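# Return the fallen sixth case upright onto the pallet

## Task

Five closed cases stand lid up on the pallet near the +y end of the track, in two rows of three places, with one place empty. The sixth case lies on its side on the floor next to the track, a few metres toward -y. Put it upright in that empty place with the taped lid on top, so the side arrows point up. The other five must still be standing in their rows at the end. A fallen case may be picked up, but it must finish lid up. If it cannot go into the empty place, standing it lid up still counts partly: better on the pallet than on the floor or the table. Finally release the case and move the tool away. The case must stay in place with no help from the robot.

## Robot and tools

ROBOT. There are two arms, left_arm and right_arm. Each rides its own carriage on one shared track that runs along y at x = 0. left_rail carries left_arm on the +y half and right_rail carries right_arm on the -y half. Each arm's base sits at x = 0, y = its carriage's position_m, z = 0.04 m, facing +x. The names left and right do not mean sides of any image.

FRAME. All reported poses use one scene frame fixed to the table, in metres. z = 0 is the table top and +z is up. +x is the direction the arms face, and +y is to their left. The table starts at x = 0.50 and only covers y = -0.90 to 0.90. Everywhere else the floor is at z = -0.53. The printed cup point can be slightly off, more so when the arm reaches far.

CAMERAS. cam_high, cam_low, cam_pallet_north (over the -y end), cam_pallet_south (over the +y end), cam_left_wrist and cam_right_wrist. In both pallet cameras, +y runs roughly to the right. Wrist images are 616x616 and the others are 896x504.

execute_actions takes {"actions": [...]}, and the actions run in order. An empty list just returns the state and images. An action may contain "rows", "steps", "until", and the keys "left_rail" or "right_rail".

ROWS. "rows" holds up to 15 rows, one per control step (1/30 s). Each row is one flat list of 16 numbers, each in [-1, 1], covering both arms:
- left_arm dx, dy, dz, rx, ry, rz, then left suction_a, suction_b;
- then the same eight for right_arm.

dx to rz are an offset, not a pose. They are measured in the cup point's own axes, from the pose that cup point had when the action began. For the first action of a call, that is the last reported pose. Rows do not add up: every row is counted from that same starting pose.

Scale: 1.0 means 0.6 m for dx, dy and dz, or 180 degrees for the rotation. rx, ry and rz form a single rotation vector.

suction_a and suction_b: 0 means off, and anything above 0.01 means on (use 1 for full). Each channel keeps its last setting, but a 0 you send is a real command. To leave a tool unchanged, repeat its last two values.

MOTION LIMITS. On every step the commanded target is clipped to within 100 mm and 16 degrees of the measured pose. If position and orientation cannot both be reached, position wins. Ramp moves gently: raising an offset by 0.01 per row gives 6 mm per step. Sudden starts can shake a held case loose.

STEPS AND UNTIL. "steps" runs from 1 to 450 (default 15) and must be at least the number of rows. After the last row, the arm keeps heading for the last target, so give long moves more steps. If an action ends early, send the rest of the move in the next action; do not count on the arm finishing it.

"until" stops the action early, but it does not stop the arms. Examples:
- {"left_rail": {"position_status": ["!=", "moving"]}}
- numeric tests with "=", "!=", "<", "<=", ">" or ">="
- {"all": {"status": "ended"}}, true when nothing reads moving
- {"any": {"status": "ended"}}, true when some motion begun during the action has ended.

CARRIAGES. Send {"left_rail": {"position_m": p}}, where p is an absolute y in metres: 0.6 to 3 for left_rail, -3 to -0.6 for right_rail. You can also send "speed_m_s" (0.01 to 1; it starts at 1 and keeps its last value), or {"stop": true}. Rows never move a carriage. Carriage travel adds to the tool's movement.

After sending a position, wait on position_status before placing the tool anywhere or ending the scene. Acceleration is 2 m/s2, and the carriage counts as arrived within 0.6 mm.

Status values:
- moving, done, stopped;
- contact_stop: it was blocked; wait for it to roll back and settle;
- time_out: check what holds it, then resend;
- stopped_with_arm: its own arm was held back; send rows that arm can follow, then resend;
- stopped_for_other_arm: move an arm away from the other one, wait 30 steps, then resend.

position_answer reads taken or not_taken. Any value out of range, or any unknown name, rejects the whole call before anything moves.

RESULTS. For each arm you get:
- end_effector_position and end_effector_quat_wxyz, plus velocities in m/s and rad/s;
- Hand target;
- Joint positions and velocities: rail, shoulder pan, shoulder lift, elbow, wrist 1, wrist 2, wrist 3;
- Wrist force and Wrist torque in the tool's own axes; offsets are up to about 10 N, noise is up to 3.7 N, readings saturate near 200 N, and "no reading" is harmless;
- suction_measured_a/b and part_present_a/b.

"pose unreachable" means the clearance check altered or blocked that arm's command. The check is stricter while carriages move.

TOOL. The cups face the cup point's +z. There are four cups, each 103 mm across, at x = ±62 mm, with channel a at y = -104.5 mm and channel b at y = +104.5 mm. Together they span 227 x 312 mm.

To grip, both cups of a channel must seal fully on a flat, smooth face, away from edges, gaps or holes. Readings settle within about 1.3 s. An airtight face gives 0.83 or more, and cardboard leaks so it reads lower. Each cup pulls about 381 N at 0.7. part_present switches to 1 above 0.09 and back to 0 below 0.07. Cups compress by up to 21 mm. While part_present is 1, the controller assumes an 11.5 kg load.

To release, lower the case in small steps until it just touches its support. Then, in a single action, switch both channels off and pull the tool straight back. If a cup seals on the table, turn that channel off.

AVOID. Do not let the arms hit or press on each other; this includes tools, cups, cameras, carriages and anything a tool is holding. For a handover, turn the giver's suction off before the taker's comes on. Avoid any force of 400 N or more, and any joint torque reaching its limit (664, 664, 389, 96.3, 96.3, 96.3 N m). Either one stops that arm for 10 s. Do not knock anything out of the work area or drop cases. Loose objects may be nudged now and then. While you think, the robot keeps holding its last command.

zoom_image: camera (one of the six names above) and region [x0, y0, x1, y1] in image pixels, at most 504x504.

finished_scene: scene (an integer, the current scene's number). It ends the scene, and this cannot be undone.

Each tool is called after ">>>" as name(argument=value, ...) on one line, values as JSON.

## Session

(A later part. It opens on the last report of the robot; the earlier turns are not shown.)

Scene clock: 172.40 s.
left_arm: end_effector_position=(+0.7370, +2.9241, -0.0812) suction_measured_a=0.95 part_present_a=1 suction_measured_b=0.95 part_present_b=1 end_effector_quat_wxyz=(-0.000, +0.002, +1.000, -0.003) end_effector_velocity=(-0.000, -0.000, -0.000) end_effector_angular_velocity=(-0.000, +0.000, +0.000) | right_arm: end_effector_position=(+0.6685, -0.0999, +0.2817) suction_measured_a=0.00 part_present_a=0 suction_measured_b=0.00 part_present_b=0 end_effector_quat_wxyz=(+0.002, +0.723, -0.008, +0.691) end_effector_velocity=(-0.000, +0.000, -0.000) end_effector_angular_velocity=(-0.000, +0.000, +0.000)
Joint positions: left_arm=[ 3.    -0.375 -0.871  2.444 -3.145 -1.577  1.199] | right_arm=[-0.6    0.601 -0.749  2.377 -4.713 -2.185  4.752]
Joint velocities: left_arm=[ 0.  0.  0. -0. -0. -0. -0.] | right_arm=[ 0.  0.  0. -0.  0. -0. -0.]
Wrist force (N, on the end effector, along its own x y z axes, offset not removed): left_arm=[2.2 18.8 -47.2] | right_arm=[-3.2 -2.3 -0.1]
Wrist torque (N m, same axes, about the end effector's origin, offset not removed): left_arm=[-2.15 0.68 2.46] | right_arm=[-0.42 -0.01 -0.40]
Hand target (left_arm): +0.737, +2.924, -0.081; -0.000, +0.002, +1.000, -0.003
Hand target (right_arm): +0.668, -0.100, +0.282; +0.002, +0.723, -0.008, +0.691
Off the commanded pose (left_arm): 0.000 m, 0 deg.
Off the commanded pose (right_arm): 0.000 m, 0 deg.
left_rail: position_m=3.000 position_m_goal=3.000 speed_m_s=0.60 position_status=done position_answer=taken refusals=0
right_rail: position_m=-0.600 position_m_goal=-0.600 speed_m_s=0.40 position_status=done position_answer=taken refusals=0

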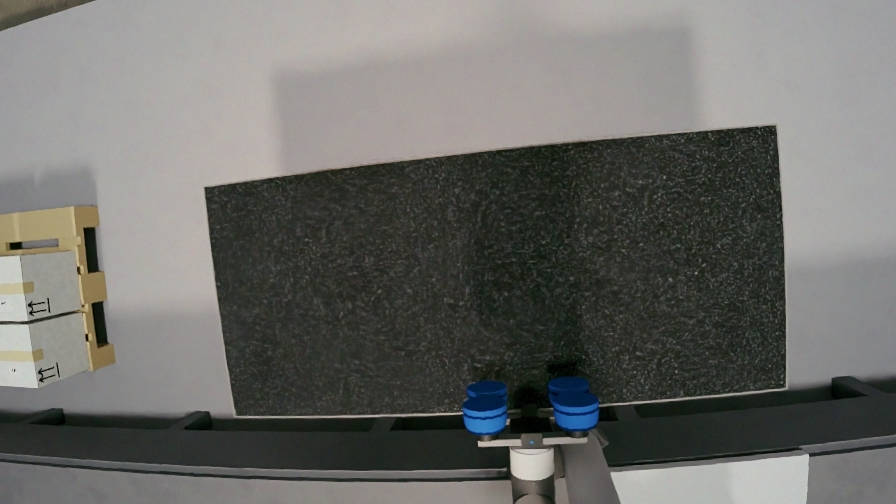

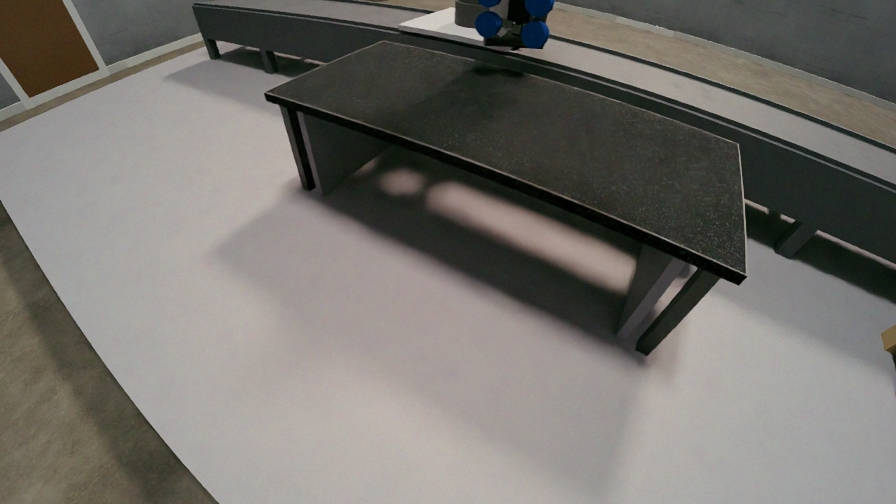

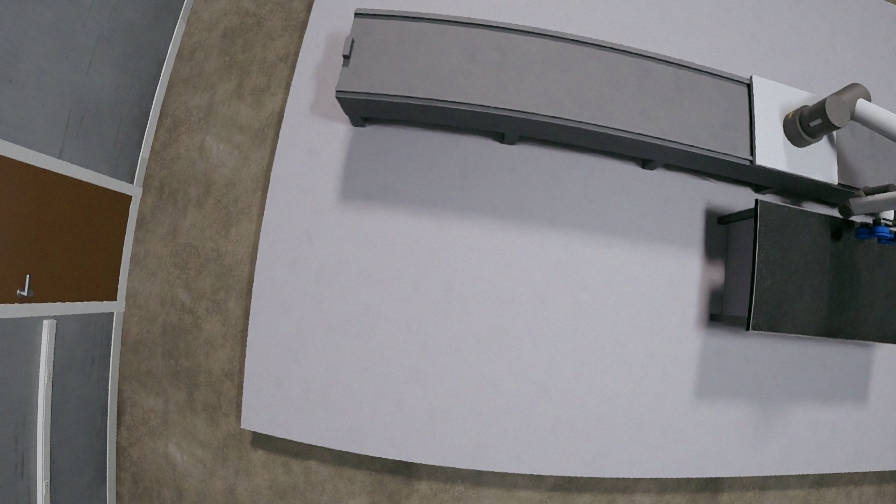

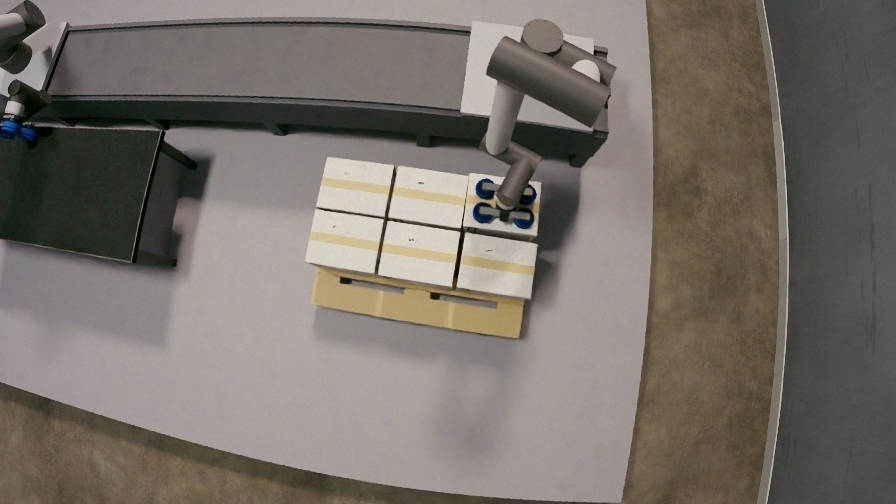

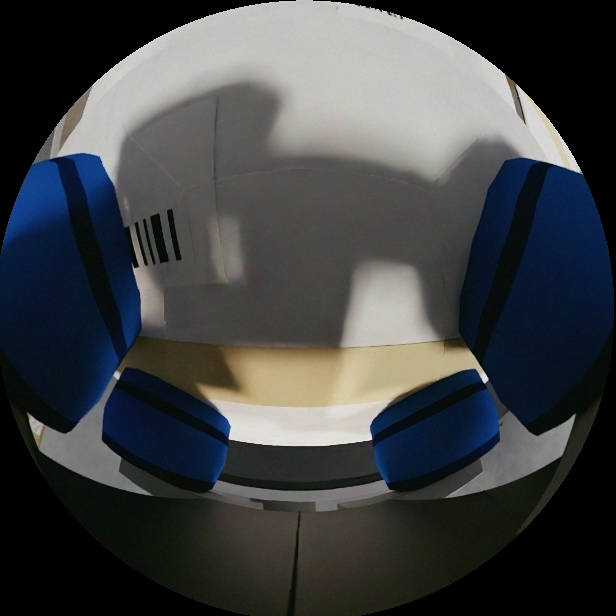

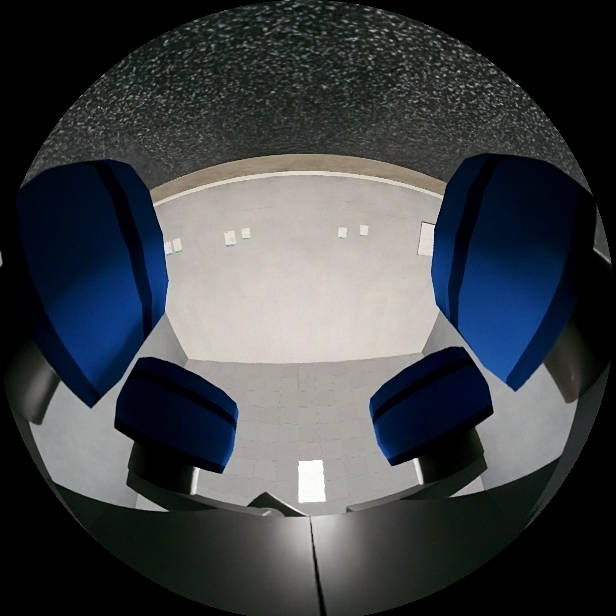

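Slight rubbing in y already; continue slowly.

>>> execute_actions(actions=[{"rows":[[0,0,0.01,0,0,0,1,1,0,0,0,0,0,0,0,0],[0,0,0.02,0,0,0,1,1,0,0,0,0,0,0,0,0],[0,0,0.03,0,0,0,1,1,0,0,0,0,0,0,0,0],[0,0,0.04,0,0,0,1,1,0,0,0,0,0,0,0,0],[0,0,0.05,0,0,0,1,1,0,0,0,0,0,0,0,0]],"steps":30}])

Scene clock: 177.47 s.
left_arm: end_effector_position=(+0.7369, +2.9239, -0.1112) suction_measured_a=0.95 part_present_a=1 suction_measured_b=0.95 part_present_b=1 end_effector_quat_wxyz=(-0.000, +0.002, +1.000, -0.003) end_effector_velocity=(+0.000, -0.000, -0.000) end_effector_angular_velocity=(-0.000, -0.000, -0.000) | right_arm: end_effector_position=(+0.6685, -0.0999, +0.2817) suction_measured_a=0.00 part_present_a=0 suction_measured_b=0.00 part_present_b=0 end_effector_quat_wxyz=(+0.002, +0.723, -0.008, +0.691) end_effector_velocity=(+0.000, -0.000, -0.000) end_effector_angular_velocity=(+0.000, +0.000, +0.000)
Joint positions: left_arm=[ 3.    -0.375 -0.817  2.437 -3.193 -1.577  1.199] | right_arm=[-0.6    0.601 -0.749  2.377 -4.713 -2.185  4.752]
Joint velocities: left_arm=[ 0. -0.  0. -0. -0.  0.  0.] | right_arm=[ 0. -0.  0. -0.  0.  0.  0.]
Wrist force (N, on the end effector, along its own x y z axes, offset not removed): left_arm=[4.4 18.6 -43.1] | right_arm=[-2.1 -6.0 1.9]
Wrist torque (N m, same axes, about the end effector's origin, offset not removed): left_arm=[-1.48 0.11 2.13] | right_arm=[-0.80 0.07 -0.19]
Hand target (left_arm): +0.737, +2.924, -0.111; -0.000, +0.002, +1.000, -0.003
Hand target (right_arm): +0.668, -0.100, +0.282; +0.002, +0.723, -0.008, +0.691
Off the commanded pose (left_arm): 0.000 m, 0 deg.
Off the commanded pose (right_arm): 0.000 m, 0 deg.
left_rail: position_m=3.000 position_m_goal=3.000 speed_m_s=0.60 position_status=done position_answer=taken refusals=0
right_rail: position_m=-0.600 position_m_goal=-0.600 speed_m_s=0.40 position_status=done position_answer=taken refusals=0

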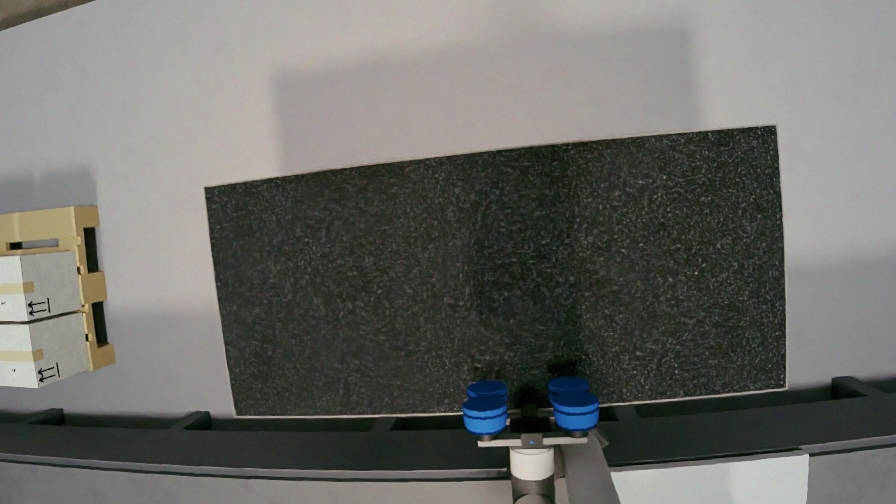

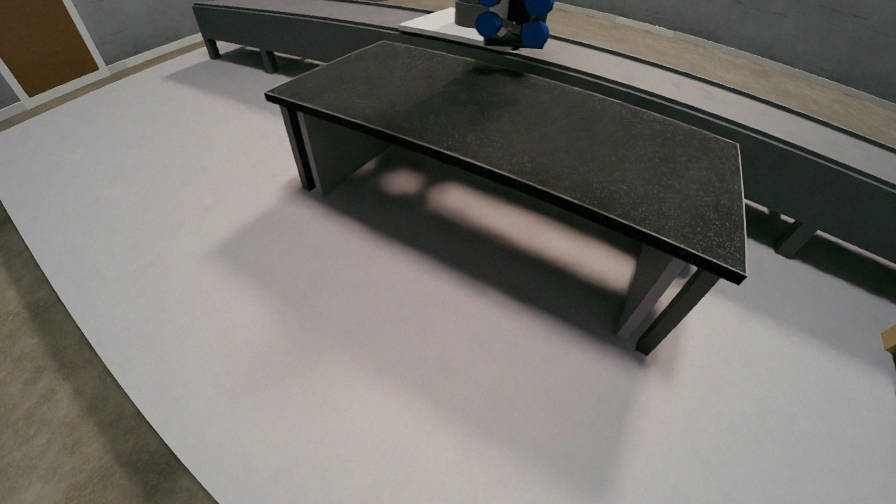

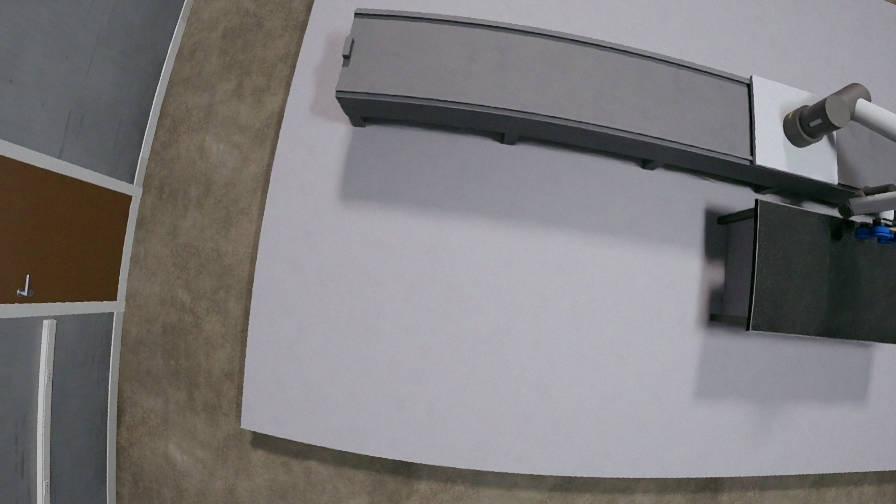

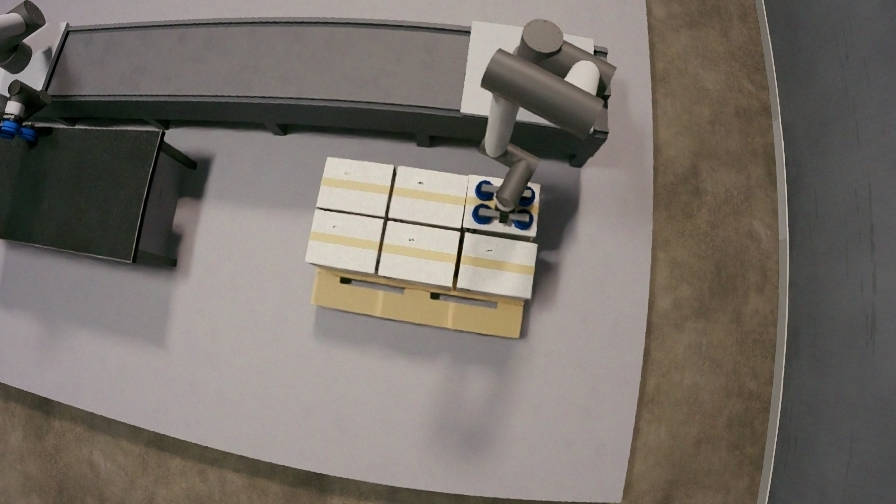

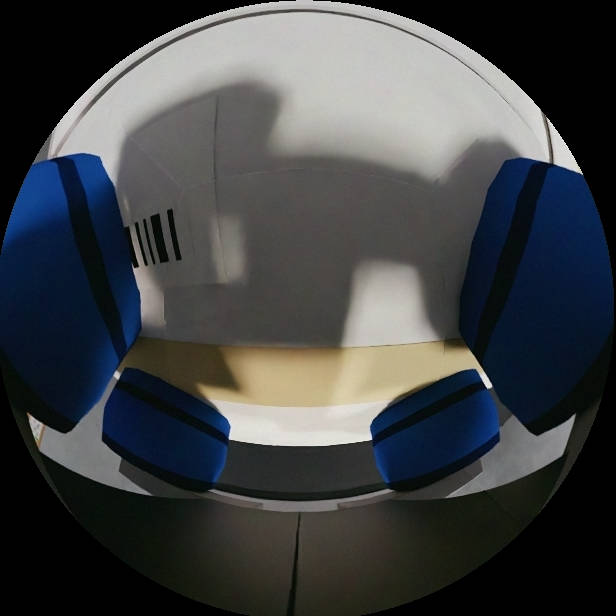

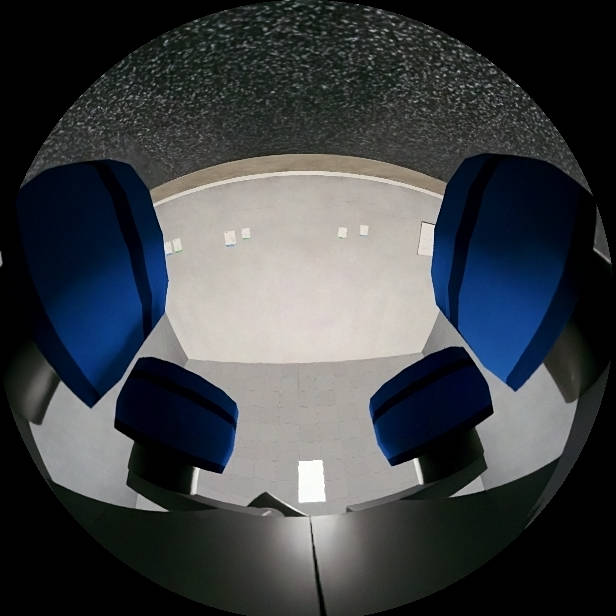

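>>> execute_actions(actions=[{"rows":[[0,0,0.008,0,0,0,1,1,0,0,0,0,0,0,0,0],[0,0,0.016,0,0,0,1,1,0,0,0,0,0,0,0,0],[0,0,0.024,0,0,0,1,1,0,0,0,0,0,0,0,0]],"steps":25}])

Scene clock: 191.60 s.
left_arm: end_effector_position=(+0.7379, +2.9241, -0.1238) suction_measured_a=0.95 part_present_a=1 suction_measured_b=0.95 part_present_b=1 end_effector_quat_wxyz=(+0.002, +0.001, +1.000, -0.003) end_effector_velocity=(-0.000, -0.000, -0.000) end_effector_angular_velocity=(-0.000, +0.000, +0.000) | right_arm: end_effector_position=(+0.6685, -0.0999, +0.2817) suction_measured_a=0.00 part_present_a=0 suction_measured_b=0.00 part_present_b=0 end_effector_quat_wxyz=(+0.002, +0.723, -0.008, +0.691) end_effector_velocity=(+0.000, +0.000, -0.000) end_effector_angular_velocity=(-0.000, +0.000, -0.000)
Joint positions: left_arm=[ 3.    -0.375 -0.793  2.434 -3.217 -1.575  1.198] | right_arm=[-0.6    0.601 -0.749  2.377 -4.713 -2.185  4.752]
Joint velocities: left_arm=[ 0.  0.  0. -0. -0. -0.  0.] | right_arm=[ 0. -0.  0. -0.  0.  0. -0.]
Wrist force (N, on the end effector, along its own x y z axes, offset not removed): left_arm=[7.2 5.1 -66.5] | right_arm=[-2.6 -6.4 1.6]
Wrist torque (N m, same axes, about the end effector's origin, offset not removed): left_arm=[-4.72 2.75 -0.80] | right_arm=[-1.03 0.01 -0.20]
Hand target (left_arm): +0.738, +2.924, -0.124; +0.002, +0.001, +1.000, -0.003
Hand target (right_arm): +0.668, -0.100, +0.282; +0.002, +0.723, -0.008, +0.691
Off the commanded pose (left_arm): 0.002 m, 0 deg.
Off the commanded pose (right_arm): 0.000 m, 0 deg.
FORCE FAULT: contact force on the left arm reached its limit, and that arm stopped for 10 seconds. The contact can be on any part of that arm, not only on its tool. That arm's remaining commands of this call were not run. That arm holds still and accepts commands again. Move the arm away from the contact; if what it grips holds it there, let go first. Pushing or pulling that hard again can fault the arm again.
left_rail: position_m=3.000 position_m_goal=3.000 speed_m_s=0.60 position_status=done position_answer=taken refusals=0
right_rail: position_m=-0.600 position_m_goal=-0.600 speed_m_s=0.40 position_status=done position_answer=taken refusals=0

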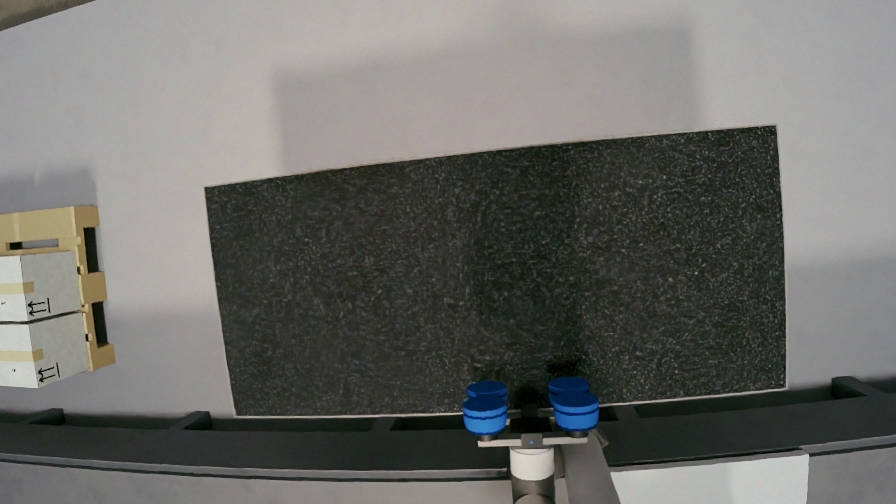

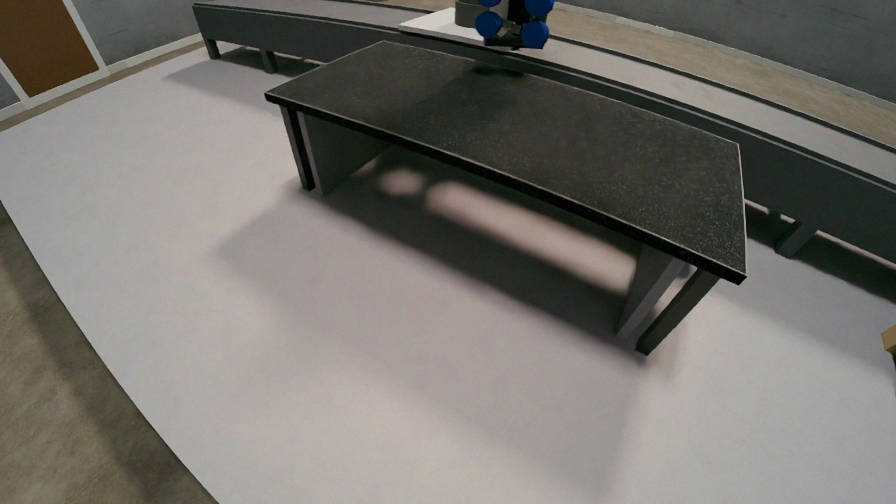

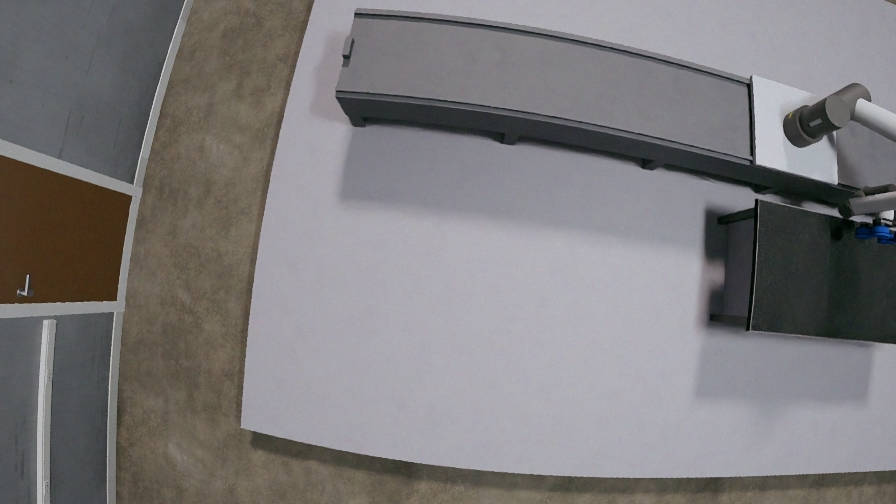

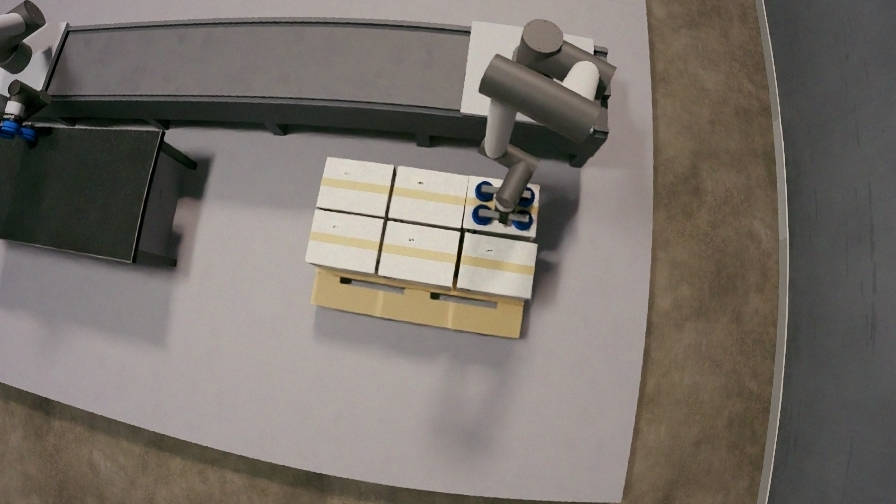

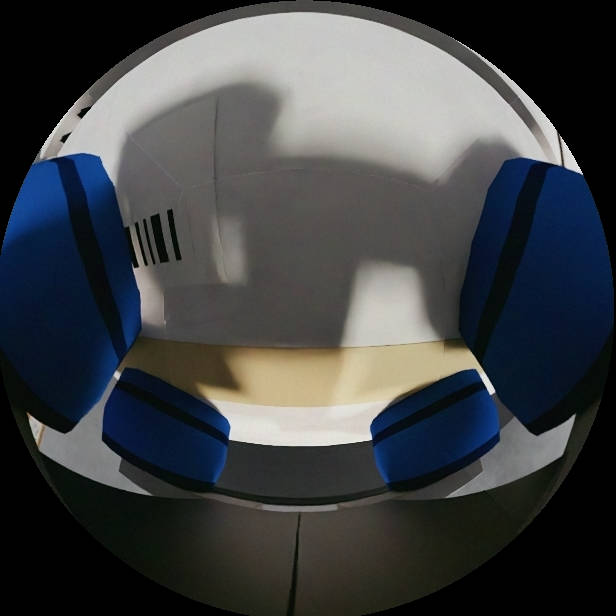

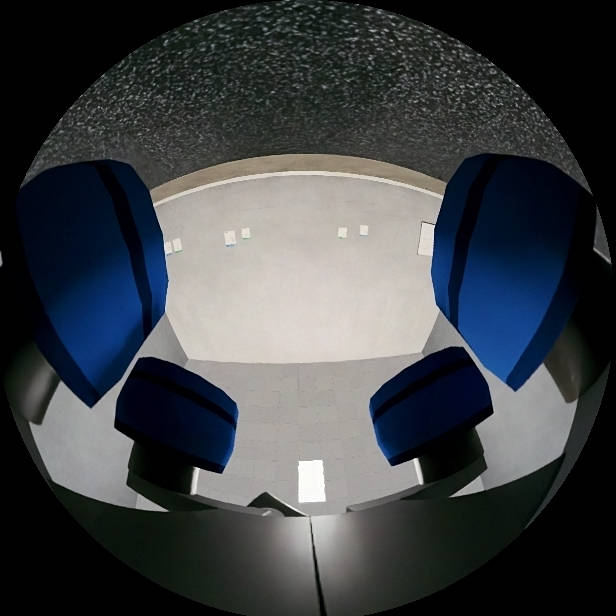

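Landed. Release.

>>> execute_actions(actions=[{"rows":[[0,0,-0.05,0,0,0,0,0,0,0,0,0,0,0,0,0],[0,0,-0.1,0,0,0,0,0,0,0,0,0,0,0,0,0],[0,0,-0.5,0,0,0,0,0,0,0,0,0,0,0,0,0]],"steps":50}])

Scene clock: 195.67 s.
left_arm: end_effector_position=(+0.7369, +2.9255, +0.1764) suction_measured_a=0.00 part_present_a=0 suction_measured_b=0.00 part_present_b=0 end_effector_quat_wxyz=(+0.002, +0.001, +1.000, -0.003) end_effector_velocity=(+0.000, -0.000, +0.000) end_effector_angular_velocity=(-0.000, -0.000, -0.000) | right_arm: end_effector_position=(+0.6685, -0.0999, +0.2817) suction_measured_a=0.00 part_present_a=0 suction_measured_b=0.00 part_present_b=0 end_effector_quat_wxyz=(+0.002, +0.723, -0.008, +0.691) end_effector_velocity=(-0.000, +0.000, +0.000) end_effector_angular_velocity=(+0.000, -0.000, -0.000)
Joint positions: left_arm=[ 3.    -0.374 -1.317  2.409 -2.668 -1.575  1.2  ] | right_arm=[-0.6    0.601 -0.749  2.377 -4.713 -2.185  4.752]
Joint velocities: left_arm=[ 0. -0. -0. -0.  0. -0. -0.] | right_arm=[ 0.  0. -0.  0.  0. -0.  0.]
Wrist force (N, on the end effector, along its own x y z axes, offset not removed): left_arm=[6.4 -0.5 -1.7] | right_arm=[-2.1 -7.0 2.8]
Wrist torque (N m, same axes, about the end effector's origin, offset not removed): left_arm=[-0.28 -0.94 -0.12] | right_arm=[-0.94 -0.03 -0.14]
Hand target (left_arm): +0.737, +2.926, +0.176; +0.002, +0.001, +1.000, -0.003
Hand target (right_arm): +0.668, -0.100, +0.282; +0.002, +0.723, -0.008, +0.691
Off the commanded pose (left_arm): 0.000 m, 0 deg.
Off the commanded pose (right_arm): 0.000 m, 0 deg.
left_rail: position_m=3.000 position_m_goal=3.000 speed_m_s=0.60 position_status=done position_answer=taken refusals=0
right_rail: position_m=-0.600 position_m_goal=-0.600 speed_m_s=0.40 position_status=done position_answer=taken refusals=0

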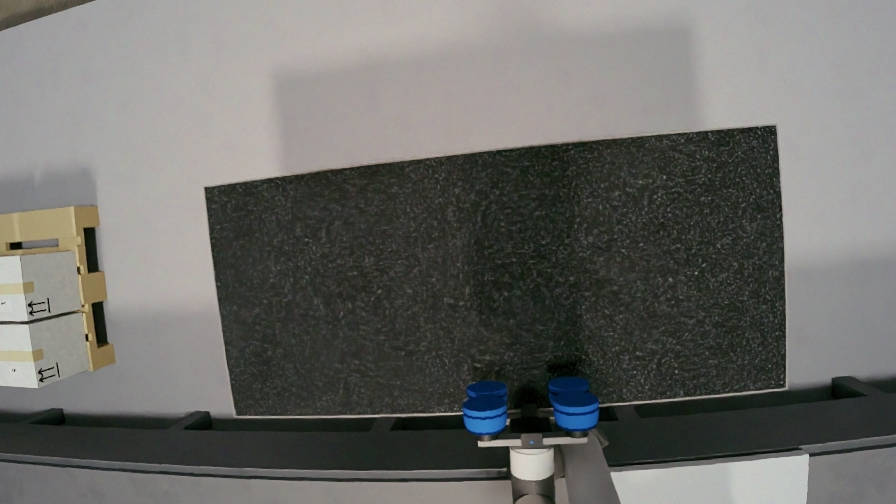

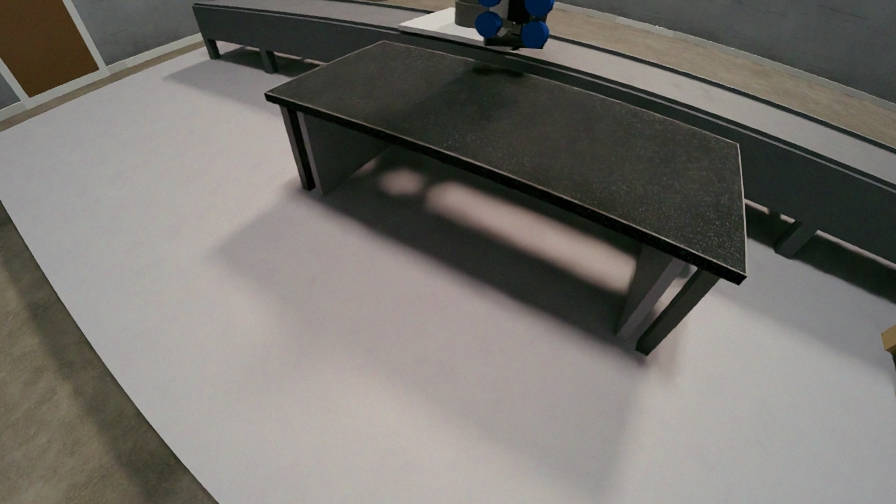

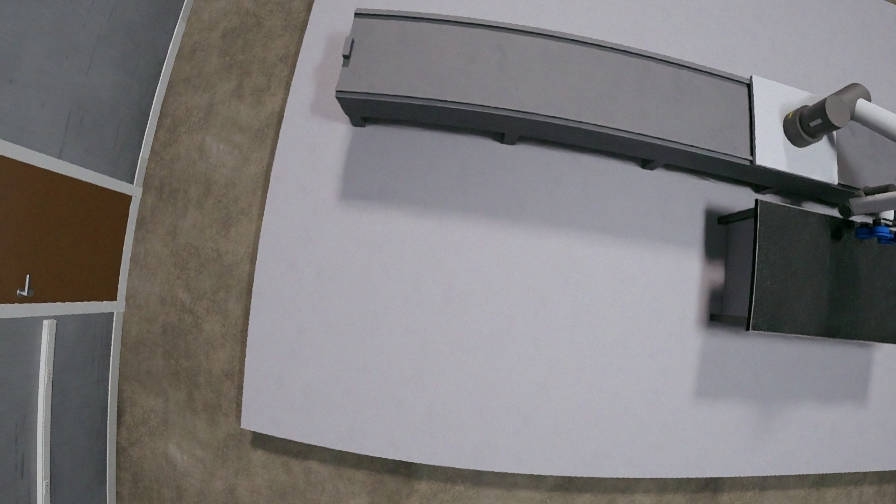

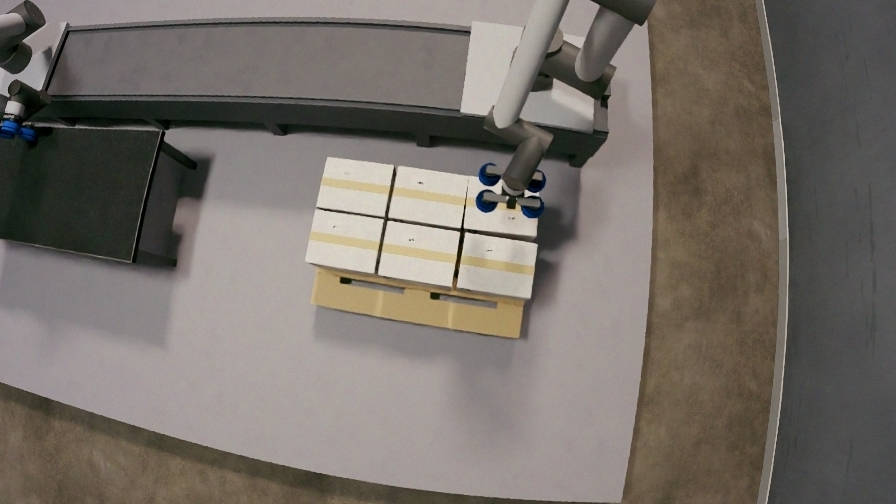

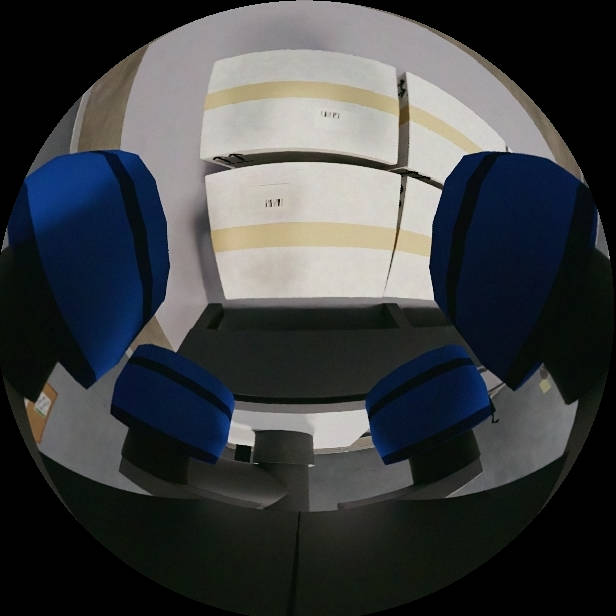

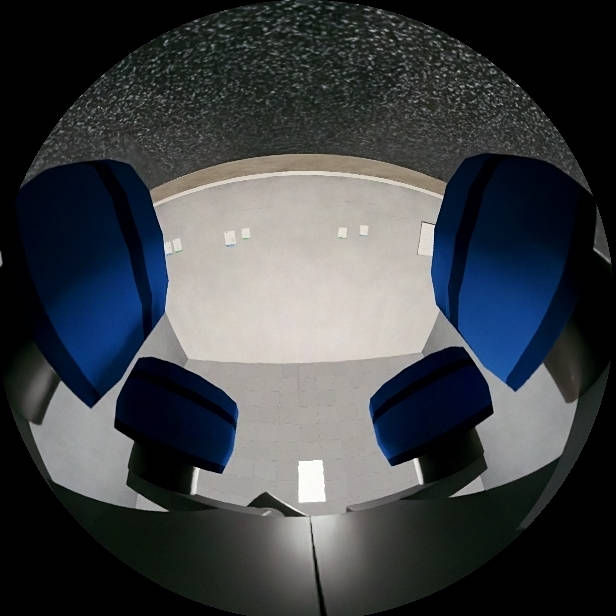

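>>> finished_scene(scene=2)

The scene is finished: the task was done.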